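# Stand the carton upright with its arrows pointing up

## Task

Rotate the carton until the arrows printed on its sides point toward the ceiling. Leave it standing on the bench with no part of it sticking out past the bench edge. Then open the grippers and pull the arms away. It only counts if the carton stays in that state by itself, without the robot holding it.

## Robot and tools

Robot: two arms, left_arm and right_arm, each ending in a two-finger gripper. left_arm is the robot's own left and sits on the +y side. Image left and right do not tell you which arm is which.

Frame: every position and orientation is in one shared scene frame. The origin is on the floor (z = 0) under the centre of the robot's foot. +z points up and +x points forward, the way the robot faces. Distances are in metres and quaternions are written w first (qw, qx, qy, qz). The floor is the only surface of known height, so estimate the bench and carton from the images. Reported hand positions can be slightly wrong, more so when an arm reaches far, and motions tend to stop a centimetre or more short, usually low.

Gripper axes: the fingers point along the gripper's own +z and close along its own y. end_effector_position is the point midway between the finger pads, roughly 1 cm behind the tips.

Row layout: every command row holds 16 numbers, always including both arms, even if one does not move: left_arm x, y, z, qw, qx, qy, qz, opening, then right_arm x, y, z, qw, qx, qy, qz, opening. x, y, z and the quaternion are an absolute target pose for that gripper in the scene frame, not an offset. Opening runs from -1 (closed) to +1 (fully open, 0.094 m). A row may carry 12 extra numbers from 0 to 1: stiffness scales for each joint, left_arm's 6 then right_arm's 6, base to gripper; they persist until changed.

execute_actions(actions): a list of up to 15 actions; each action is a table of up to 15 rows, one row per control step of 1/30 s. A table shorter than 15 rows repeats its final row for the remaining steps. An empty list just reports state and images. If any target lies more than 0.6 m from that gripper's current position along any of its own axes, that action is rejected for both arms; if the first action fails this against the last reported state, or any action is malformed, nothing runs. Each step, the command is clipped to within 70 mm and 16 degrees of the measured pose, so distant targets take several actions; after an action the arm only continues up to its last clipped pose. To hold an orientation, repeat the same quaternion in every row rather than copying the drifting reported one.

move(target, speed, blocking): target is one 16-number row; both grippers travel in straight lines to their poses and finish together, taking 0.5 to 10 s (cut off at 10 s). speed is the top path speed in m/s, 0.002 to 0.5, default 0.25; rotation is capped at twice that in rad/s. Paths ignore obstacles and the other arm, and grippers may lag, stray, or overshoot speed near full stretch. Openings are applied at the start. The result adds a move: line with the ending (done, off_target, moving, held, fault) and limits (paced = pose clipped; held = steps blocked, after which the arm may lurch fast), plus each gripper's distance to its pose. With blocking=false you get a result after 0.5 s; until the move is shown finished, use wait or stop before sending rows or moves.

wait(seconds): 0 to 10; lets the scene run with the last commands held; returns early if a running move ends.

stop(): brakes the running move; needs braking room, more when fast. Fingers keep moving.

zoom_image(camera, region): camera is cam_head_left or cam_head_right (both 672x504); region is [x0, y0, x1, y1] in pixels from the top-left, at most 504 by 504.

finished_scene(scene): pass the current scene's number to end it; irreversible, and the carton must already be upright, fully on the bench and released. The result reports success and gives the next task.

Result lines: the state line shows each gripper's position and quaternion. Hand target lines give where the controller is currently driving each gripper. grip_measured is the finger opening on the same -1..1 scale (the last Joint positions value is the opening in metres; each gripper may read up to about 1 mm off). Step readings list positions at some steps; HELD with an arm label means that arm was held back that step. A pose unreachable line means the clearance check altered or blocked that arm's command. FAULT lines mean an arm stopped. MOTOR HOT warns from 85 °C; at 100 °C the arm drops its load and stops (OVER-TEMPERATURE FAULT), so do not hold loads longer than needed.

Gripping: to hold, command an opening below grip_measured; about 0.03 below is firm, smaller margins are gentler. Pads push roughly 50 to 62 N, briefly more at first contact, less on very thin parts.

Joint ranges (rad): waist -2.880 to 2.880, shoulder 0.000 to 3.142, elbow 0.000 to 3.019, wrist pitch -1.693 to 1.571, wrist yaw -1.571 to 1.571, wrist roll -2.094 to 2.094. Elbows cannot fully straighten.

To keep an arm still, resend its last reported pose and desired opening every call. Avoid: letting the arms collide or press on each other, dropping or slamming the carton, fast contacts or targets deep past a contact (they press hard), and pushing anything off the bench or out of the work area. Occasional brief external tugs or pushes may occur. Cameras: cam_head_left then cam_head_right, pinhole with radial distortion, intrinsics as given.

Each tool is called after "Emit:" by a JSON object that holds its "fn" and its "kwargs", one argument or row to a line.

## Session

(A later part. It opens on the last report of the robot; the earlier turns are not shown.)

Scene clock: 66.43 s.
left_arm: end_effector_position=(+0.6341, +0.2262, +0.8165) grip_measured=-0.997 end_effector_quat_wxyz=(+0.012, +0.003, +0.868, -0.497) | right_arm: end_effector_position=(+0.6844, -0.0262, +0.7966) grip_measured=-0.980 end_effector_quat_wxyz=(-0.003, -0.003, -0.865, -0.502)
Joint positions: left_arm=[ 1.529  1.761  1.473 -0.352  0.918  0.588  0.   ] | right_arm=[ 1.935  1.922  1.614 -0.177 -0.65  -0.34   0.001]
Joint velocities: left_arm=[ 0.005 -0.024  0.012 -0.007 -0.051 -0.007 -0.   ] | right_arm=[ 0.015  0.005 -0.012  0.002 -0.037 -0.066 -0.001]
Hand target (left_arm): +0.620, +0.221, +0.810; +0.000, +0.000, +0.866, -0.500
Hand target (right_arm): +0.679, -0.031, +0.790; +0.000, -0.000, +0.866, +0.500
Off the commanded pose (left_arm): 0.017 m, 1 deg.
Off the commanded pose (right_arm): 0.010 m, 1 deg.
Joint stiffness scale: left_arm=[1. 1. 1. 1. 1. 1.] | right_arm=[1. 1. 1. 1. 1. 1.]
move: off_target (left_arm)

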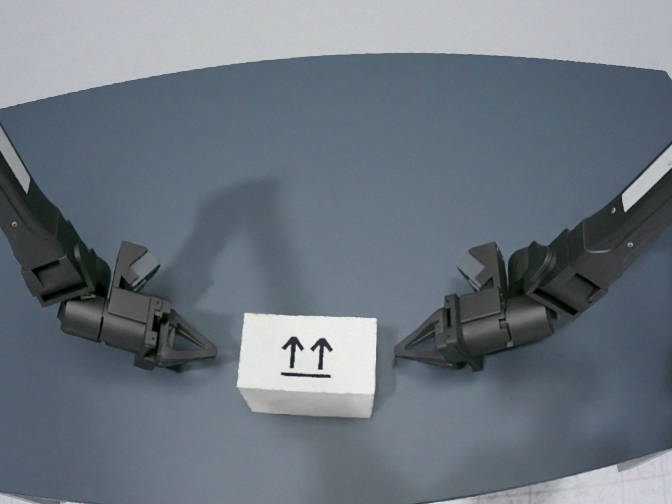

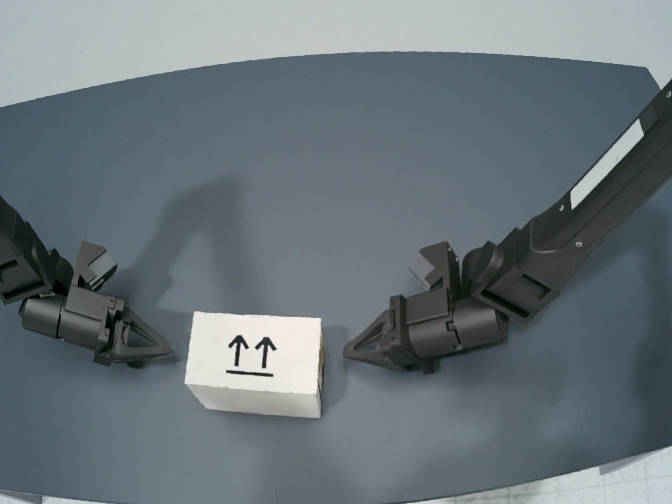

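Emit:
{"fn": "move", "kwargs": {
  "target": [0.615,0.14,0.825,0,0,0.866,-0.5,-1,0.66,0.05,0.803,0,0,0.866,0.5,-1],
  "speed": 0.04
}}

Emit:
{"fn": "move", "kwargs": {
  "target": [0.605,0.135,0.865,0,0,0.866,-0.5,-1,0.645,0.05,0.843,0,0,0.866,0.5,-1],
  "speed": 0.025
}}

Scene clock: 71.03 s.
left_arm: end_effector_position=(+0.6238, +0.1873, +0.8129) grip_measured=-0.997 end_effector_quat_wxyz=(+0.011, +0.002, +0.882, -0.471) | right_arm: end_effector_position=(+0.6902, +0.0030, +0.7901) grip_measured=-0.980 end_effector_quat_wxyz=(-0.023, +0.001, -0.880, -0.474)
Joint positions: left_arm=[ 1.463  1.761  1.392 -0.181  0.811  0.493  0.   ] | right_arm=[ 1.985  1.95   1.614 -0.075 -0.555 -0.307  0.001]
Joint velocities: left_arm=[-0.005  0.005 -0.012 -0.007 -0.007 -0.037 -0.   ] | right_arm=[-0.005 -0.005 -0.007  0.002  0.022  0.066 -0.002]
Hand target (left_arm): +0.615, +0.142, +0.826; -0.000, +0.001, +0.866, -0.500
Hand target (right_arm): +0.661, +0.048, +0.804; -0.000, +0.001, +0.866, +0.500
Off the commanded pose (left_arm): 0.050 m, 4 deg.
Off the commanded pose (right_arm): 0.057 m, 4 deg.
Joint stiffness scale: left_arm=[1. 1. 1. 1. 1. 1.] | right_arm=[1. 1. 1. 1. 1. 1.]
move: off_target (left_arm, right_arm)

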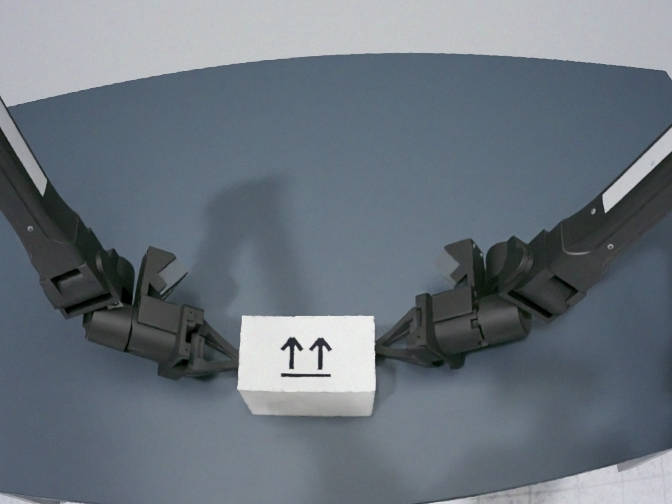

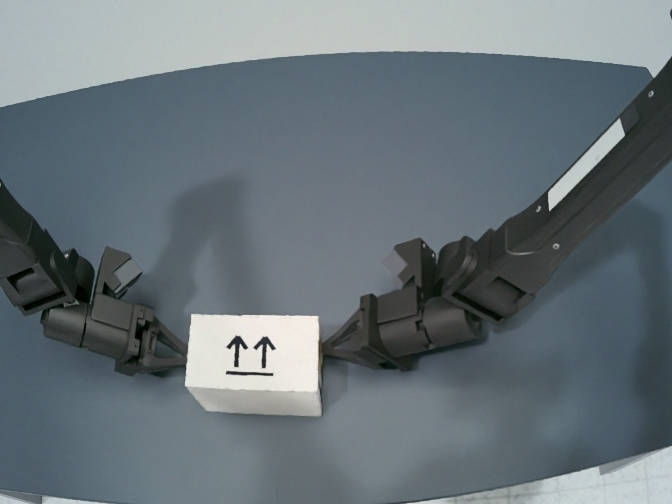

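Scene clock: 74.63 s.
left_arm: end_effector_position=(+0.5861, +0.1748, +0.8418) grip_measured=-0.997 end_effector_quat_wxyz=(-0.013, -0.008, +0.882, -0.471) | right_arm: end_effector_position=(+0.6717, -0.0001, +0.8120) grip_measured=-0.980 end_effector_quat_wxyz=(-0.026, +0.000, -0.887, -0.461)
Joint positions: left_arm=[ 1.455  1.713  1.248 -0.123  0.789  0.477  0.   ] | right_arm=[ 1.993  1.892  1.482  0.017 -0.522 -0.298  0.001]
Joint velocities: left_arm=[ 0.005 -0.024 -0.007 -0.002  0.051  0.007  0.001] | right_arm=[-0.005 -0.005  0.007  0.012 -0.022  0.007 -0.   ]
Hand target (left_arm): +0.604, +0.136, +0.865; +0.000, +0.001, +0.866, -0.500
Hand target (right_arm): +0.645, +0.049, +0.842; -0.001, +0.000, +0.866, +0.500
Off the commanded pose (left_arm): 0.050 m, 4 deg.
Off the commanded pose (right_arm): 0.065 m, 6 deg.
Joint stiffness scale: left_arm=[1. 1. 1. 1. 1. 1.] | right_arm=[1. 1. 1. 1. 1. 1.]
move: off_target (left_arm, right_arm)

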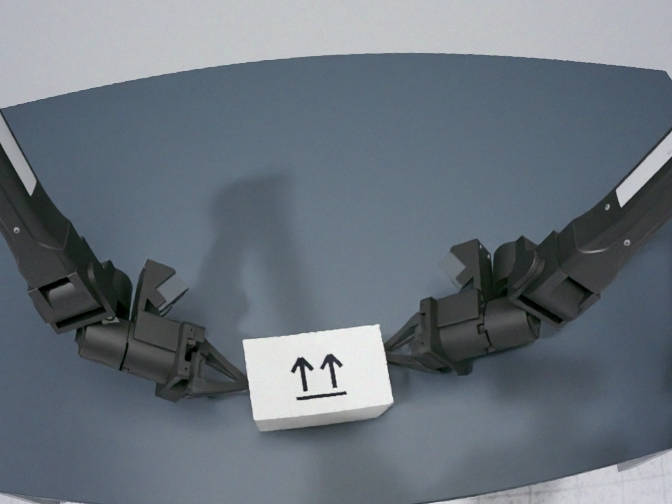

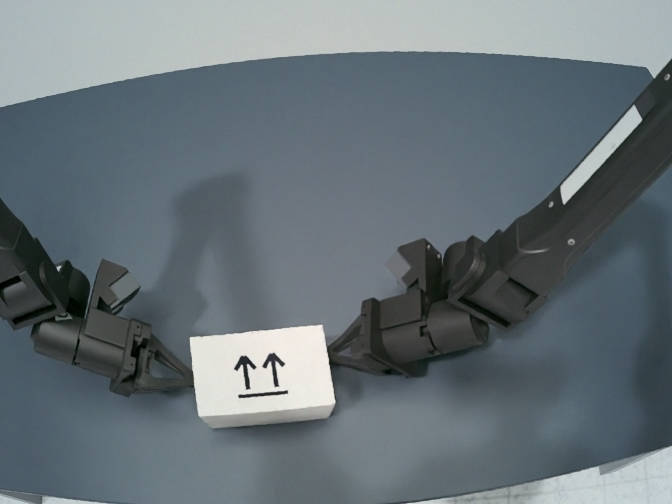

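Emit:
{"fn": "move", "kwargs": {
  "target": [0.63,0.135,0.875,0.187,0.108,0.845,-0.488,-1,0.615,0.045,0.855,0.187,-0.108,0.845,0.488,-1],
  "speed": 0.04
}}

Scene clock: 82.77 s.
left_arm: end_effector_position=(+0.6239, +0.1774, +0.8478) grip_measured=-0.997 end_effector_quat_wxyz=(+0.176, +0.104, +0.869, -0.450) | right_arm: end_effector_position=(+0.6652, -0.0068, +0.8326) grip_measured=-0.980 end_effector_quat_wxyz=(-0.218, +0.105, -0.865, -0.440)
Joint positions: left_arm=[1.457 1.713 1.184 0.251 0.892 0.626 0.   ] | right_arm=[ 1.973  1.899  1.312  0.464 -0.629 -0.522  0.001]
Joint velocities: left_arm=[-0.034 -0.015  0.002 -0.012 -0.022  0.051 -0.001] | right_arm=[-0.005 -0.005 -0.012  0.007 -0.007 -0.007  0.001]
Hand target (left_arm): +0.630, +0.137, +0.873; +0.188, +0.107, +0.847, -0.487
Hand target (right_arm): +0.615, +0.043, +0.855; +0.187, -0.109, +0.845, +0.488
Off the commanded pose (left_arm): 0.051 m, 5 deg.
Off the commanded pose (right_arm): 0.076 m, 7 deg.
Joint stiffness scale: left_arm=[1. 1. 1. 1. 1. 1.] | right_arm=[1. 1. 1. 1. 1. 1.]
move: off_target (left_arm, right_arm)

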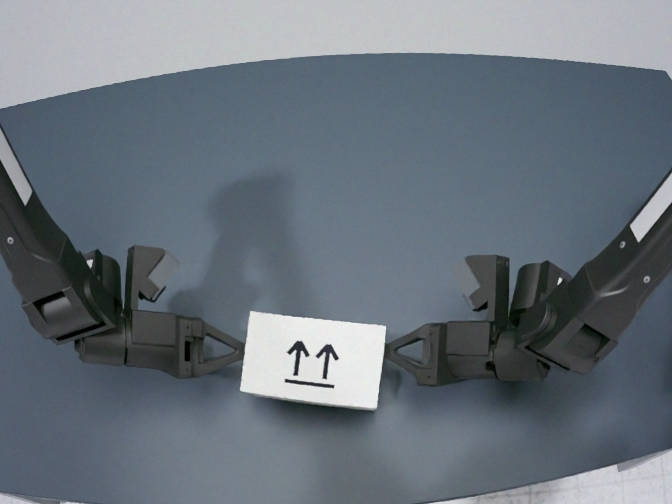

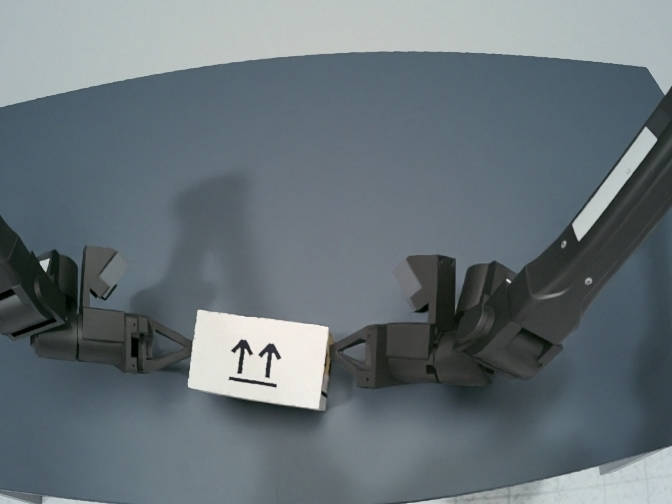

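Emit:
{"fn": "move", "kwargs": {
  "target": [0.595,0.135,0.885,0.4,0.231,0.768,-0.443,-1,0.605,0.035,0.865,0.4,-0.231,0.768,0.443,-1],
  "speed": 0.06
}}

Scene clock: 89.97 s.
left_arm: end_effector_position=(+0.6179, +0.1539, +0.8813) grip_measured=-0.997 end_effector_quat_wxyz=(+0.409, +0.236, +0.773, -0.425) | right_arm: end_effector_position=(+0.6260, +0.0250, +0.8561) grip_measured=-0.980 end_effector_quat_wxyz=(-0.409, +0.230, -0.771, -0.432)
Joint positions: left_arm=[1.453 1.827 1.098 0.862 1.125 0.753 0.   ] | right_arm=[ 1.97   2.045  1.275  0.858 -0.857 -0.794  0.001]
Joint velocities: left_arm=[-0.015 -0.024 -0.012  0.012 -0.037 -0.007 -0.001] | right_arm=[-0.005 -0.005  0.012 -0.002  0.081 -0.007  0.   ]
Hand target (left_arm): +0.598, +0.135, +0.885; +0.401, +0.229, +0.769, -0.441
Hand target (right_arm): +0.604, +0.036, +0.863; +0.400, -0.232, +0.768, +0.443
Off the commanded pose (left_arm): 0.030 m, 2 deg.
Off the commanded pose (right_arm): 0.025 m, 2 deg.
Joint stiffness scale: left_arm=[1. 1. 1. 1. 1. 1.] | right_arm=[1. 1. 1. 1. 1. 1.]
move: off_target (left_arm, right_arm)

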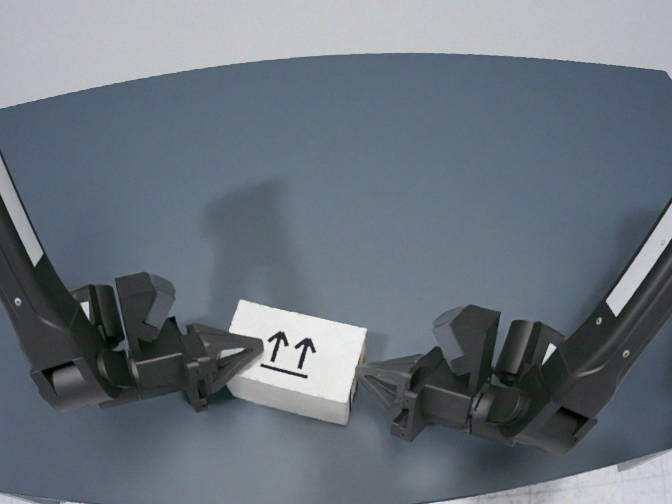

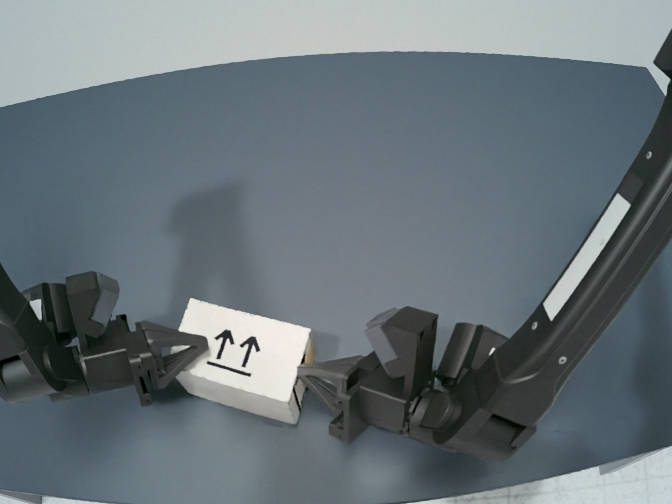

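Emit:
{"fn": "move", "kwargs": {
  "target": [0.62,0.25,0.9,0,0,0.8,-0.6,-0.3,0.66,-0.06,0.87,0,0,0.8,0.6,-0.3]
}}

Emit:
{"fn": "move", "kwargs": {
  "target": [0.63,0.25,0.86,-0.5,-0.5,0.5,-0.5,-0.3,0.66,-0.05,0.84,-0.5,0.5,0.5,0.5,-0.3],
  "speed": 0.4
}}

Scene clock: 102.47 s.
left_arm: end_effector_position=(+0.6318, +0.2453, +0.9095) grip_measured=-0.303 end_effector_quat_wxyz=(+0.009, +0.010, +0.796, -0.605) | right_arm: end_effector_position=(+0.6574, -0.0539, +0.8733) grip_measured=-0.301 end_effector_quat_wxyz=(-0.006, +0.004, -0.798, -0.603)
Joint positions: left_arm=[ 1.588  1.673  1.47  -0.89   1.136  1.009  0.033] | right_arm=[ 1.879  1.799  1.453 -0.312 -0.919 -0.498  0.033]
Joint velocities: left_arm=[-0.015  0.005  0.007 -0.017 -0.051 -0.007 -0.   ] | right_arm=[-0.005  0.005 -0.002 -0.012  0.081 -0.022 -0.001]
Hand target (left_arm): +0.618, +0.249, +0.903; -0.002, +0.005, +0.797, -0.604
Hand target (right_arm): +0.661, -0.061, +0.872; +0.001, +0.004, +0.800, +0.600
Off the commanded pose (left_arm): 0.016 m, 2 deg.
Off the commanded pose (right_arm): 0.007 m, 1 deg.
Joint stiffness scale: left_arm=[1. 1. 1. 1. 1. 1.] | right_arm=[1. 1. 1. 1. 1. 1.]
move: off_target (left_arm)

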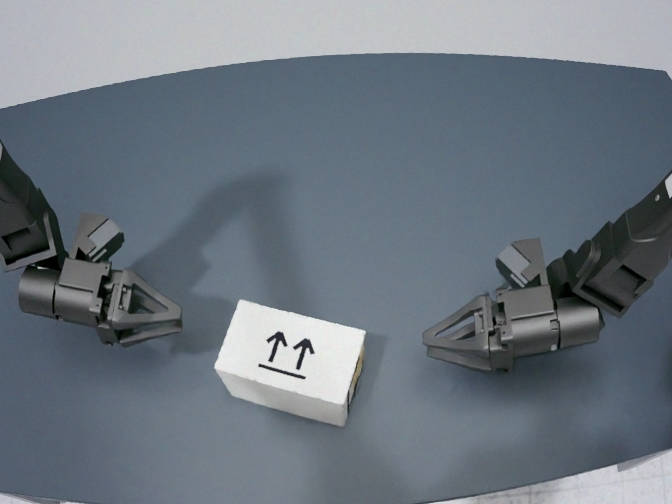

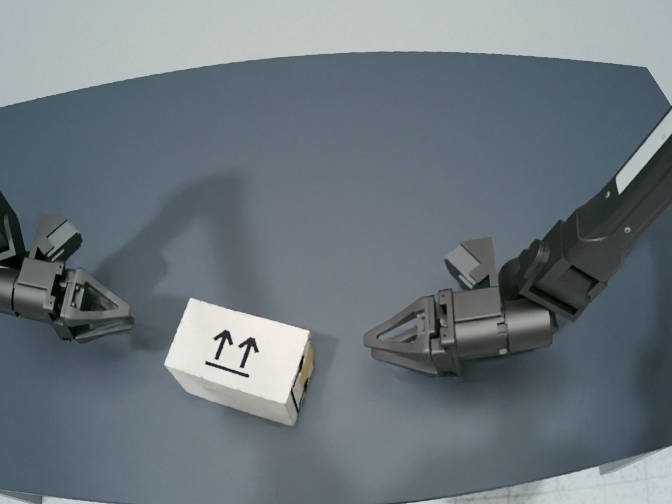

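Scene clock: 105.23 s.
left_arm: end_effector_position=(+0.6482, +0.2471, +0.8699) grip_measured=-0.303 end_effector_quat_wxyz=(+0.481, +0.492, -0.521, +0.505) | right_arm: end_effector_position=(+0.6895, -0.0509, +0.8581) grip_measured=-0.301 end_effector_quat_wxyz=(+0.482, -0.485, -0.510, -0.522)
Joint positions: left_arm=[ 1.588  2.018  2.003 -1.687  1.207  0.03   0.033] | right_arm=[ 1.859  1.999  1.853 -0.861 -1.171  0.711  0.033]
Joint velocities: left_arm=[-0.005 -0.005 -0.017 -0.012  0.007  0.022 -0.001] | right_arm=[-0.005 -0.005 -0.017 -0.017  0.007  0.081 -0.001]
Hand target (left_arm): +0.631, +0.251, +0.861; +0.492, +0.507, -0.507, +0.494
Hand target (right_arm): +0.660, -0.052, +0.842; +0.499, -0.502, -0.499, -0.500
Off the commanded pose (left_arm): 0.021 m, 3 deg.
Off the commanded pose (right_arm): 0.035 m, 4 deg.
Joint stiffness scale: left_arm=[1. 1. 1. 1. 1. 1.] | right_arm=[1. 1. 1. 1. 1. 1.]
joint sent to its limit (left arm) — the command would take joint 4 (wrist pitch) past its lower limit, so that joint was sent only as far as its limit.
move: off_target (left_arm, right_arm)

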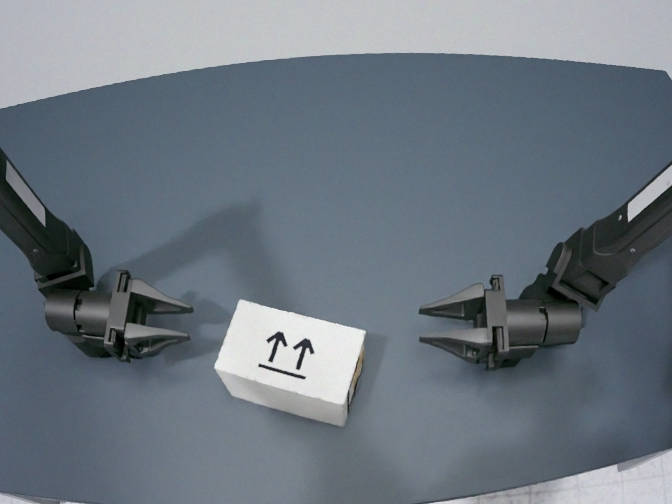

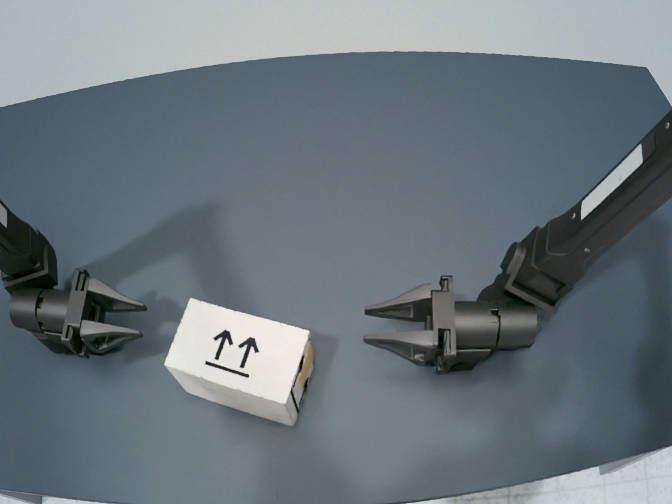

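Emit:
{"fn": "move", "kwargs": {
  "target": [0.55,0.32,0.95,0,0,0.924,-0.383,1,0.64,-0.04,0.93,0,0.793,0.609,0,1],
  "speed": 0.4
}}

Emit:
{"fn": "move", "kwargs": {
  "target": [0.55,0.32,0.95,0,0,0.924,-0.383,1,0.645,0.055,0.885,0,0.793,0.609,0,1],
  "speed": 0.15
}}

Scene clock: 116.13 s.
left_arm: end_effector_position=(+0.5454, +0.3098, +0.9454) grip_measured=+1.000 end_effector_quat_wxyz=(-0.009, -0.009, +0.922, -0.388) | right_arm: end_effector_position=(+0.6383, -0.0357, +0.9269) grip_measured=+1.000 end_effector_quat_wxyz=(-0.008, +0.786, +0.619, -0.002)
Joint positions: left_arm=[ 1.713  1.378  0.921 -0.137  0.851  0.581  0.094] | right_arm=[2.314 1.668 1.047 0.382 0.723 1.612 0.094]
Joint velocities: left_arm=[-0.005 -0.015 -0.002 -0.007  0.007 -0.037  0.   ] | right_arm=[ 0.005 -0.015  0.007 -0.022 -0.007 -0.066  0.   ]
Hand target (left_arm): +0.548, +0.318, +0.951; -0.003, -0.002, +0.926, -0.379
Hand target (right_arm): +0.639, -0.035, +0.926; -0.005, +0.792, +0.611, -0.000
Off the commanded pose (left_arm): 0.012 m, 2 deg.
Off the commanded pose (right_arm): 0.006 m, 2 deg.
Joint stiffness scale: left_arm=[1. 1. 1. 1. 1. 1.] | right_arm=[1. 1. 1. 1. 1. 1.]
move: off_target (left_arm)

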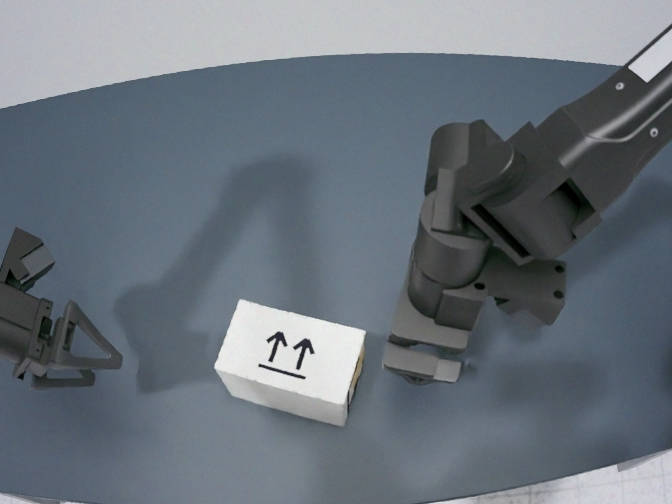

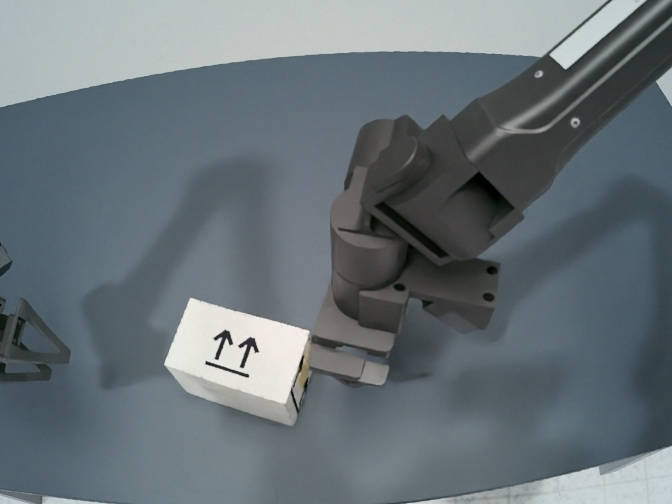

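Scene clock: 117.17 s.
left_arm: end_effector_position=(+0.5458, +0.3099, +0.9460) grip_measured=+1.000 end_effector_quat_wxyz=(-0.005, -0.004, +0.921, -0.390) | right_arm: end_effector_position=(+0.6434, +0.0511, +0.8831) grip_measured=+1.000 end_effector_quat_wxyz=(-0.000, +0.789, +0.614, -0.002)
Joint positions: left_arm=[ 1.714  1.378  0.921 -0.137  0.858  0.594  0.094] | right_arm=[2.375 1.911 1.293 0.382 0.792 1.632 0.094]
Joint velocities: left_arm=[-0.005  0.005 -0.007  0.007 -0.007 -0.051  0.   ] | right_arm=[-0.005 -0.005 -0.027 -0.002 -0.051 -0.022  0.   ]
Hand target (left_arm): +0.550, +0.320, +0.950; +0.000, -0.000, +0.924, -0.383
Hand target (right_arm): +0.646, +0.055, +0.884; -0.001, +0.793, +0.609, -0.000
Off the commanded pose (left_arm): 0.012 m, 1 deg.
Off the commanded pose (right_arm): 0.005 m, 1 deg.
Joint stiffness scale: left_arm=[1. 1. 1. 1. 1. 1.] | right_arm=[1. 1. 1. 1. 1. 1.]
move: off_target (left_arm)

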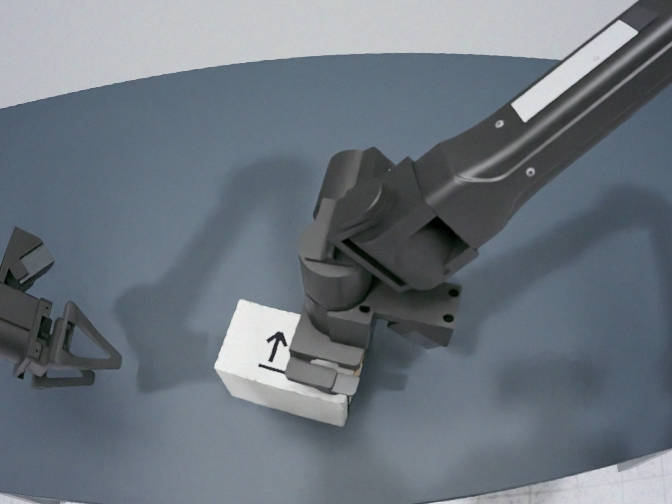

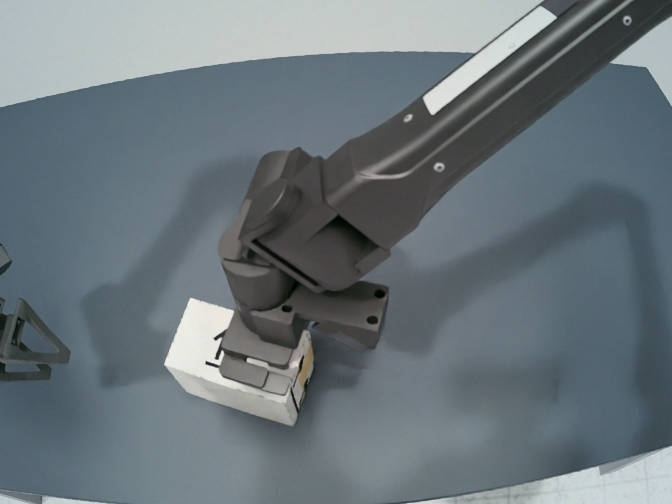

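Emit:
{"fn": "move", "kwargs": {
  "target": [0.55,0.32,0.95,0,0,0.924,-0.383,1,0.635,0.035,0.88,-0.233,0.733,0.562,0.304,1]
}}

Emit:
{"fn": "zoom_image", "kwargs": {
  "camera": "cam_head_left",
  "region": [200,270,480,450]
}}

Scene clock: 121.37 s.
left_arm: end_effector_position=(+0.5459, +0.3098, +0.9460) grip_measured=+1.000 end_effector_quat_wxyz=(-0.005, -0.003, +0.921, -0.390) | right_arm: end_effector_position=(+0.6437, +0.0378, +0.8803) grip_measured=+1.000 end_effector_quat_wxyz=(-0.231, +0.734, +0.559, +0.307)
Joint positions: left_arm=[ 1.714  1.378  0.921 -0.137  0.858  0.595  0.094] | right_arm=[ 2.132  1.818  1.151  0.489 -0.237  1.582  0.094]
Joint velocities: left_arm=[ 0.005 -0.005 -0.022 -0.007 -0.051  0.051  0.   ] | right_arm=[ 0.005 -0.024 -0.002  0.007 -0.051 -0.051  0.   ]
Hand target (left_arm): +0.550, +0.320, +0.950; -0.000, -0.000, +0.924, -0.383
Hand target (right_arm): +0.636, +0.034, +0.881; -0.230, +0.731, +0.565, +0.305
Off the commanded pose (left_arm): 0.012 m, 1 deg.
Off the commanded pose (right_arm): 0.009 m, 1 deg.
Joint stiffness scale: left_arm=[1. 1. 1. 1. 1. 1.] | right_arm=[1. 1. 1. 1. 1. 1.]
move: off_target (left_arm)

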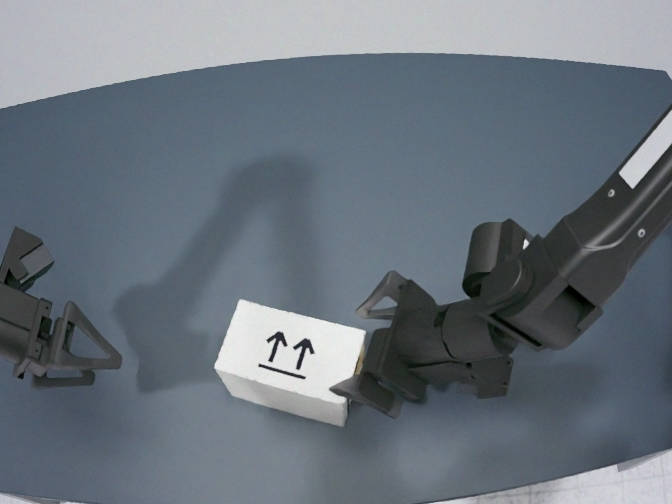

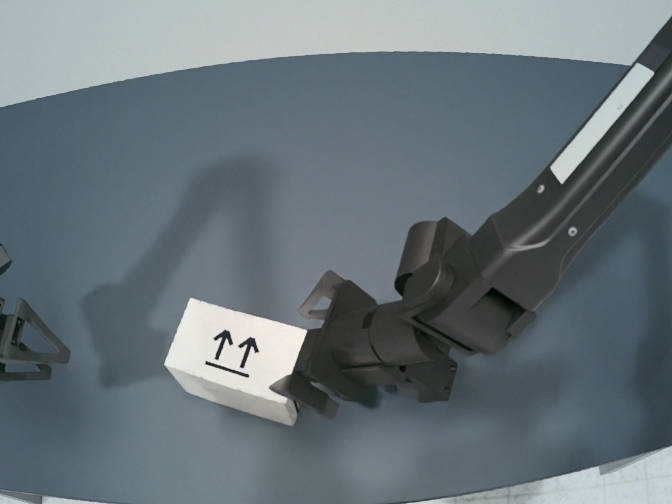

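Region (200, 270, 480, 450) of cam_head_left's 672x504 image, scaled by 1.800, with more detail than that image has; it fills the top 324 rows of this view, and the rest is white.

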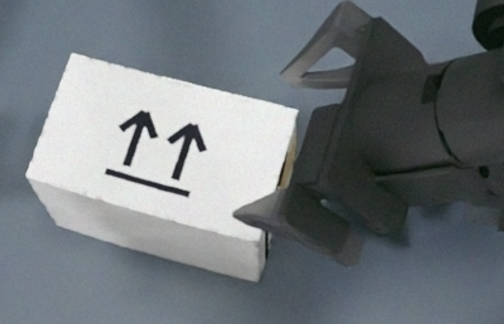

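Emit:
{"fn": "move", "kwargs": {
  "target": [0.55,0.32,0.95,0,0,0.924,-0.383,1,0.625,0.04,0.855,-0.233,0.733,0.562,0.304,1],
  "speed": 0.04
}}

Emit:
{"fn": "zoom_image", "kwargs": {
  "camera": "cam_head_left",
  "region": [200,270,480,450]
}}

Scene clock: 124.87 s.
left_arm: end_effector_position=(+0.5459, +0.3098, +0.9460) grip_measured=+1.000 end_effector_quat_wxyz=(-0.005, -0.003, +0.921, -0.390) | right_arm: end_effector_position=(+0.6270, +0.0460, +0.8641) grip_measured=+1.000 end_effector_quat_wxyz=(-0.241, +0.732, +0.559, +0.306)
Joint positions: left_arm=[ 1.714  1.378  0.921 -0.137  0.858  0.595  0.094] | right_arm=[ 2.119  1.873  1.182  0.496 -0.26   1.581  0.094]
Joint velocities: left_arm=[-0.005  0.005  0.002 -0.012 -0.037 -0.037  0.   ] | right_arm=[-0.015 -0.015 -0.022  0.002 -0.081 -0.007  0.   ]
Hand target (left_arm): +0.550, +0.320, +0.950; -0.000, -0.000, +0.924, -0.383
Hand target (right_arm): +0.625, +0.040, +0.855; -0.233, +0.733, +0.562, +0.304
Off the commanded pose (left_arm): 0.012 m, 1 deg.
Off the commanded pose (right_arm): 0.011 m, 1 deg.
Joint stiffness scale: left_arm=[1. 1. 1. 1. 1. 1.] | right_arm=[1. 1. 1. 1. 1. 1.]
move: off_target (left_arm, right_arm)

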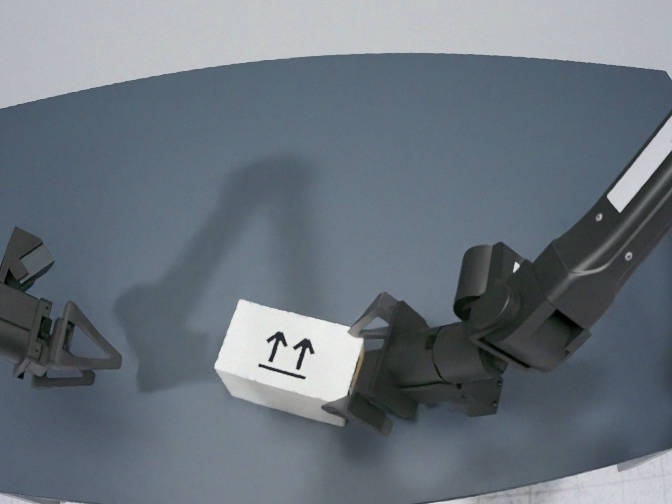

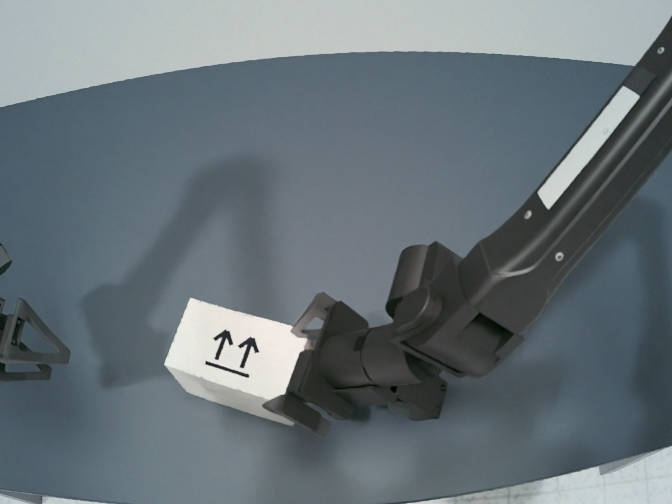

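Region (200, 270, 480, 450) of cam_head_left's 672x504 image, scaled by 1.800, with more detail than that image has; it fills the top 324 rows of this view, and the rest is white.

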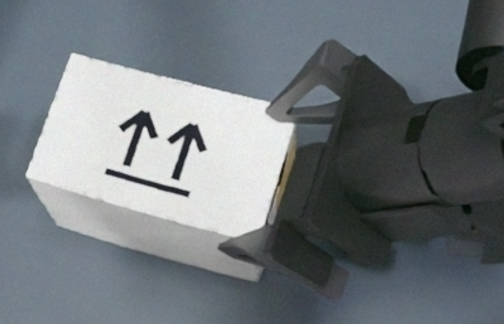

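Emit:
{"fn": "move", "kwargs": {
  "target": [0.55,0.32,0.95,0,0,0.924,-0.383,1,0.638,0.038,0.853,-0.233,0.733,0.562,0.304,1],
  "speed": 0.03
}}

Emit:
{"fn": "move", "kwargs": {
  "target": [0.55,0.32,0.95,0,0,0.924,-0.383,1,0.634,0.04,0.825,-0.233,0.733,0.562,0.304,1],
  "speed": 0.02
}}

Emit:
{"fn": "zoom_image", "kwargs": {
  "camera": "cam_head_left",
  "region": [200,270,480,450]
}}

Scene clock: 128.77 s.
left_arm: end_effector_position=(+0.5459, +0.3098, +0.9460) grip_measured=+1.000 end_effector_quat_wxyz=(-0.005, -0.003, +0.921, -0.390) | right_arm: end_effector_position=(+0.6298, +0.0472, +0.8635) grip_measured=+1.000 end_effector_quat_wxyz=(-0.244, +0.729, +0.561, +0.308)
Joint positions: left_arm=[ 1.714  1.378  0.921 -0.137  0.858  0.595  0.094] | right_arm=[ 2.119  1.873  1.192  0.481 -0.268  1.574  0.094]
Joint velocities: left_arm=[-0.005 -0.015  0.002 -0.017 -0.051  0.022  0.   ] | right_arm=[-0.005 -0.005 -0.002  0.002  0.037 -0.066  0.   ]
Hand target (left_arm): +0.550, +0.320, +0.950; -0.000, -0.000, +0.924, -0.383
Hand target (right_arm): +0.638, +0.037, +0.854; -0.233, +0.733, +0.562, +0.304
Off the commanded pose (left_arm): 0.012 m, 1 deg.
Off the commanded pose (right_arm): 0.016 m, 1 deg.
Joint stiffness scale: left_arm=[1. 1. 1. 1. 1. 1.] | right_arm=[1. 1. 1. 1. 1. 1.]
move: off_target (left_arm, right_arm)

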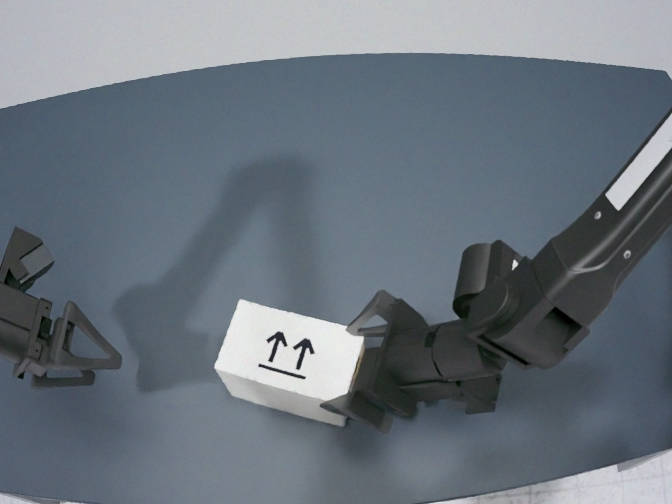

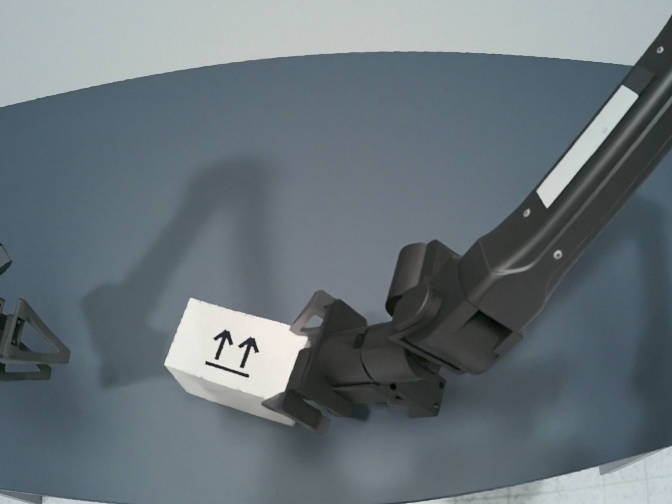

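Scene clock: 130.97 s.
left_arm: end_effector_position=(+0.5459, +0.3098, +0.9460) grip_measured=+1.000 end_effector_quat_wxyz=(-0.005, -0.003, +0.921, -0.390) | right_arm: end_effector_position=(+0.6629, +0.0484, +0.8572) grip_measured=+1.000 end_effector_quat_wxyz=(-0.228, +0.720, +0.561, +0.339)
Joint positions: left_arm=[ 1.714  1.378  0.921 -0.137  0.858  0.595  0.094] | right_arm=[ 2.119  1.88   1.255  0.481 -0.3    1.554  0.094]
Joint velocities: left_arm=[-0.015  0.005 -0.017  0.017 -0.007 -0.037  0.   ] | right_arm=[-0.005  0.005  0.002  0.002  0.007  0.066  0.   ]
Hand target (left_arm): +0.550, +0.320, +0.950; -0.000, -0.000, +0.924, -0.383
Hand target (right_arm): +0.634, +0.038, +0.828; -0.233, +0.733, +0.562, +0.304
Off the commanded pose (left_arm): 0.012 m, 1 deg.
Off the commanded pose (right_arm): 0.044 m, 4 deg.
Joint stiffness scale: left_arm=[1. 1. 1. 1. 1. 1.] | right_arm=[1. 1. 1. 1. 1. 1.]
move: off_target (left_arm, right_arm)

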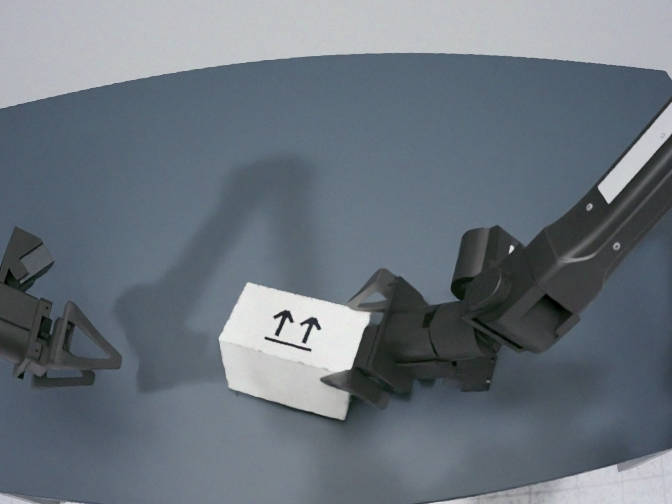

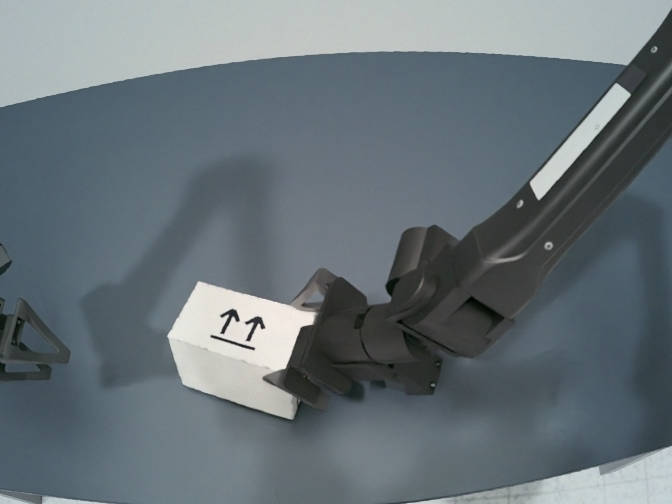

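Region (200, 270, 480, 450) of cam_head_left's 672x504 image, scaled by 1.800, with more detail than that image has; it fills the top 324 rows of this view, and the rest is white.

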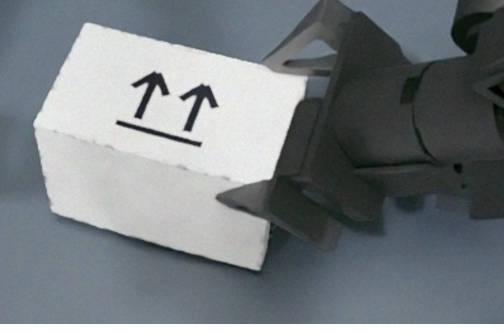

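Emit:
{"fn": "move", "kwargs": {
  "target": [0.55,0.32,0.95,0,0,0.924,-0.383,1,0.63,0.045,0.88,-0.233,0.733,0.562,0.304,1],
  "speed": 0.04
}}

Emit:
{"fn": "move", "kwargs": {
  "target": [0.55,0.32,0.95,0,0,0.924,-0.383,1,0.648,0.045,0.875,-0.233,0.733,0.562,0.304,1],
  "speed": 0.04
}}

Emit:
{"fn": "move", "kwargs": {
  "target": [0.55,0.32,0.95,0,0,0.924,-0.383,1,0.638,0.045,0.845,-0.233,0.733,0.562,0.304,1],
  "speed": 0.03
}}

Emit:
{"fn": "zoom_image", "kwargs": {
  "camera": "cam_head_left",
  "region": [200,270,480,450]
}}

Scene clock: 135.77 s.
left_arm: end_effector_position=(+0.5459, +0.3098, +0.9460) grip_measured=+1.000 end_effector_quat_wxyz=(-0.005, -0.003, +0.921, -0.390) | right_arm: end_effector_position=(+0.6350, +0.0425, +0.8708) grip_measured=+1.000 end_effector_quat_wxyz=(-0.228, +0.731, +0.567, +0.305)
Joint positions: left_arm=[ 1.714  1.378  0.921 -0.137  0.858  0.595  0.094] | right_arm=[ 2.129  1.849  1.167  0.501 -0.231  1.565  0.094]
Joint velocities: left_arm=[-0.005  0.005 -0.002 -0.022  0.007 -0.037  0.   ] | right_arm=[ 0.005 -0.005 -0.007 -0.002 -0.037  0.037  0.   ]
Hand target (left_arm): +0.550, +0.320, +0.950; -0.000, -0.000, +0.924, -0.383
Hand target (right_arm): +0.630, +0.046, +0.879; -0.233, +0.733, +0.562, +0.304
Off the commanded pose (left_arm): 0.012 m, 1 deg.
Off the commanded pose (right_arm): 0.011 m, 1 deg.
Joint stiffness scale: left_arm=[1. 1. 1. 1. 1. 1.] | right_arm=[1. 1. 1. 1. 1. 1.]
move: off_target (left_arm, right_arm)

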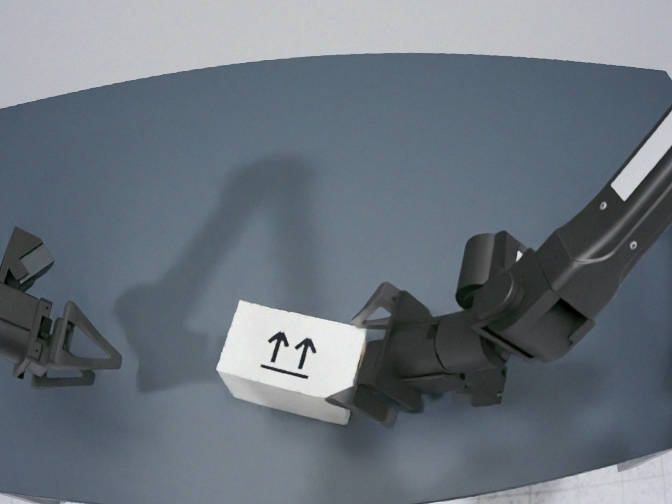

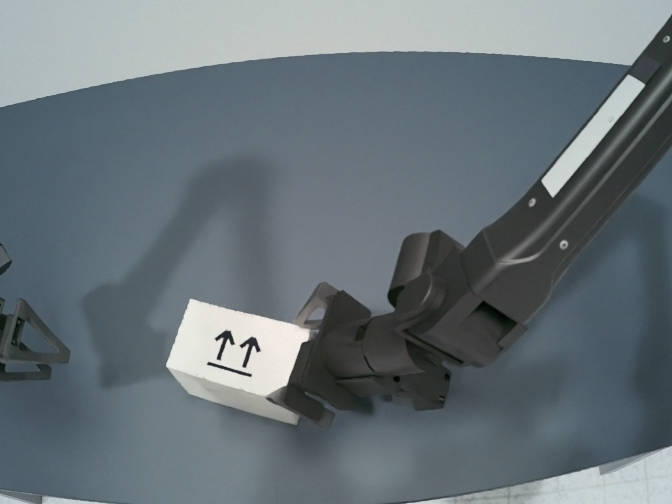

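Scene clock: 136.67 s.
left_arm: end_effector_position=(+0.5459, +0.3098, +0.9460) grip_measured=+1.000 end_effector_quat_wxyz=(-0.005, -0.003, +0.921, -0.390) | right_arm: end_effector_position=(+0.6408, +0.0410, +0.8717) grip_measured=+1.000 end_effector_quat_wxyz=(-0.230, +0.731, +0.567, +0.302)
Joint positions: left_arm=[ 1.714  1.378  0.921 -0.137  0.858  0.595  0.094] | right_arm=[ 2.13   1.838  1.175  0.475 -0.229  1.566  0.094]
Joint velocities: left_arm=[-0.015 -0.015  0.007 -0.012 -0.022  0.022  0.   ] | right_arm=[-0.005 -0.015  0.002  0.017 -0.007 -0.037  0.   ]
Hand target (left_arm): +0.550, +0.320, +0.950; -0.000, -0.000, +0.924, -0.383
Hand target (right_arm): +0.648, +0.045, +0.875; -0.233, +0.733, +0.562, +0.304
Off the commanded pose (left_arm): 0.012 m, 1 deg.
Off the commanded pose (right_arm): 0.009 m, 1 deg.
Joint stiffness scale: left_arm=[1. 1. 1. 1. 1. 1.] | right_arm=[1. 1. 1. 1. 1. 1.]
move: off_target (left_arm)

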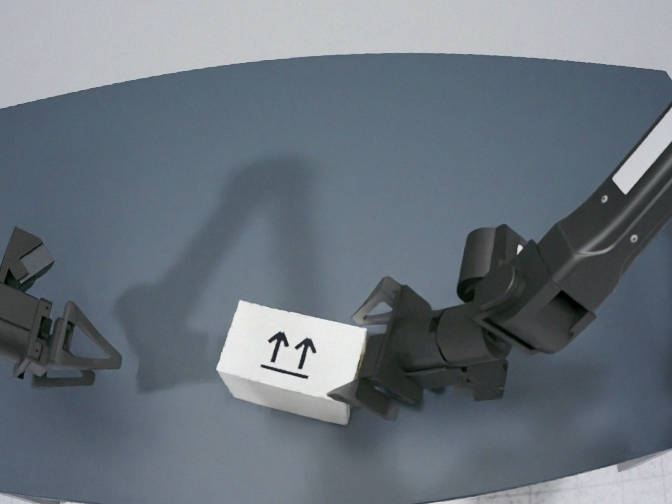

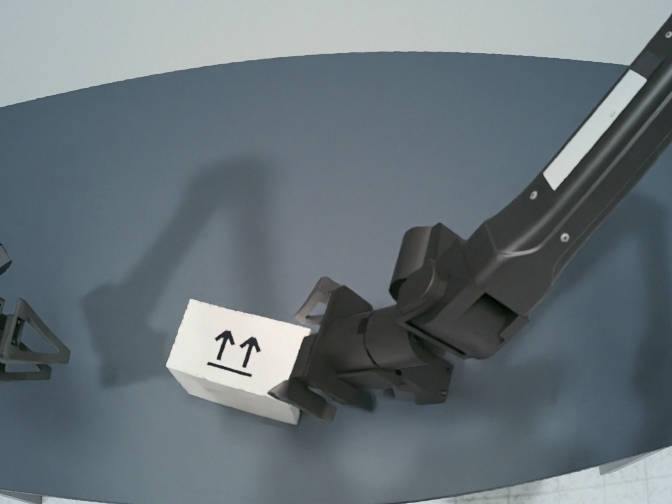

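Scene clock: 137.80 s.
left_arm: end_effector_position=(+0.5459, +0.3098, +0.9460) grip_measured=+1.000 end_effector_quat_wxyz=(-0.005, -0.003, +0.921, -0.390) | right_arm: end_effector_position=(+0.6459, +0.0522, +0.8610) grip_measured=+1.000 end_effector_quat_wxyz=(-0.236, +0.727, +0.561, +0.317)
Joint positions: left_arm=[ 1.714  1.378  0.921 -0.137  0.858  0.595  0.094] | right_arm=[ 2.129  1.878  1.226  0.474 -0.262  1.569  0.094]
Joint velocities: left_arm=[ 0.005 -0.005  0.002  0.017  0.007  0.139  0.   ] | right_arm=[-0.015 -0.005  0.002 -0.012  0.081 -0.007  0.   ]
Hand target (left_arm): +0.550, +0.320, +0.950; -0.000, -0.000, +0.924, -0.383
Hand target (right_arm): +0.638, +0.044, +0.845; -0.233, +0.733, +0.562, +0.304
Off the commanded pose (left_arm): 0.012 m, 1 deg.
Off the commanded pose (right_arm): 0.019 m, 2 deg.
Joint stiffness scale: left_arm=[1. 1. 1. 1. 1. 1.] | right_arm=[1. 1. 1. 1. 1. 1.]
move: off_target (left_arm, right_arm)

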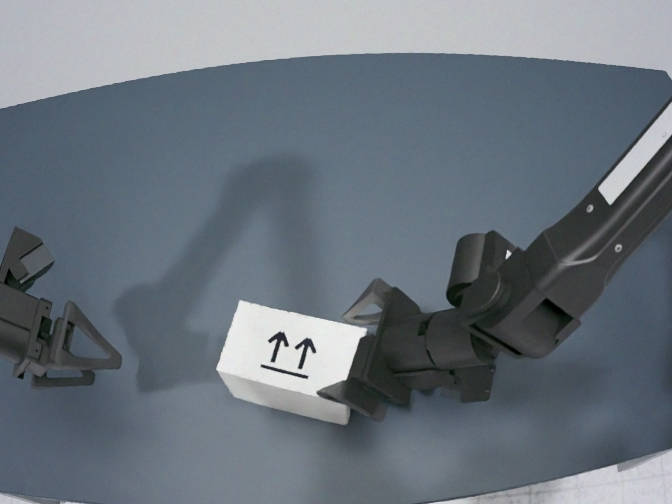

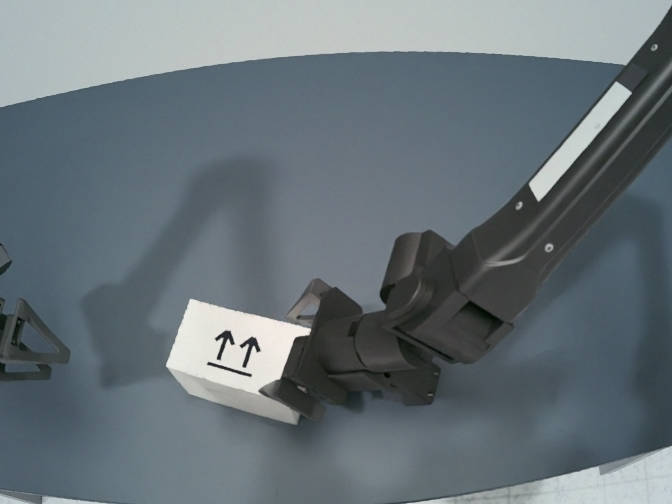

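Region (200, 270, 480, 450) of cam_head_left's 672x504 image, scaled by 1.800, with more detail than that image has; it fills the top 324 rows of this view, and the rest is white.

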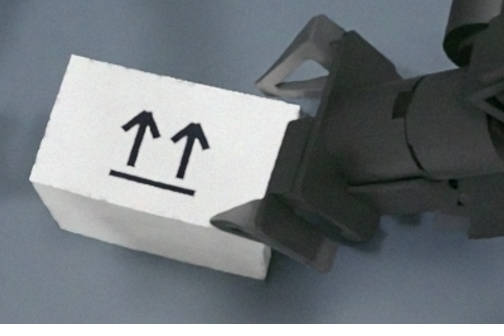

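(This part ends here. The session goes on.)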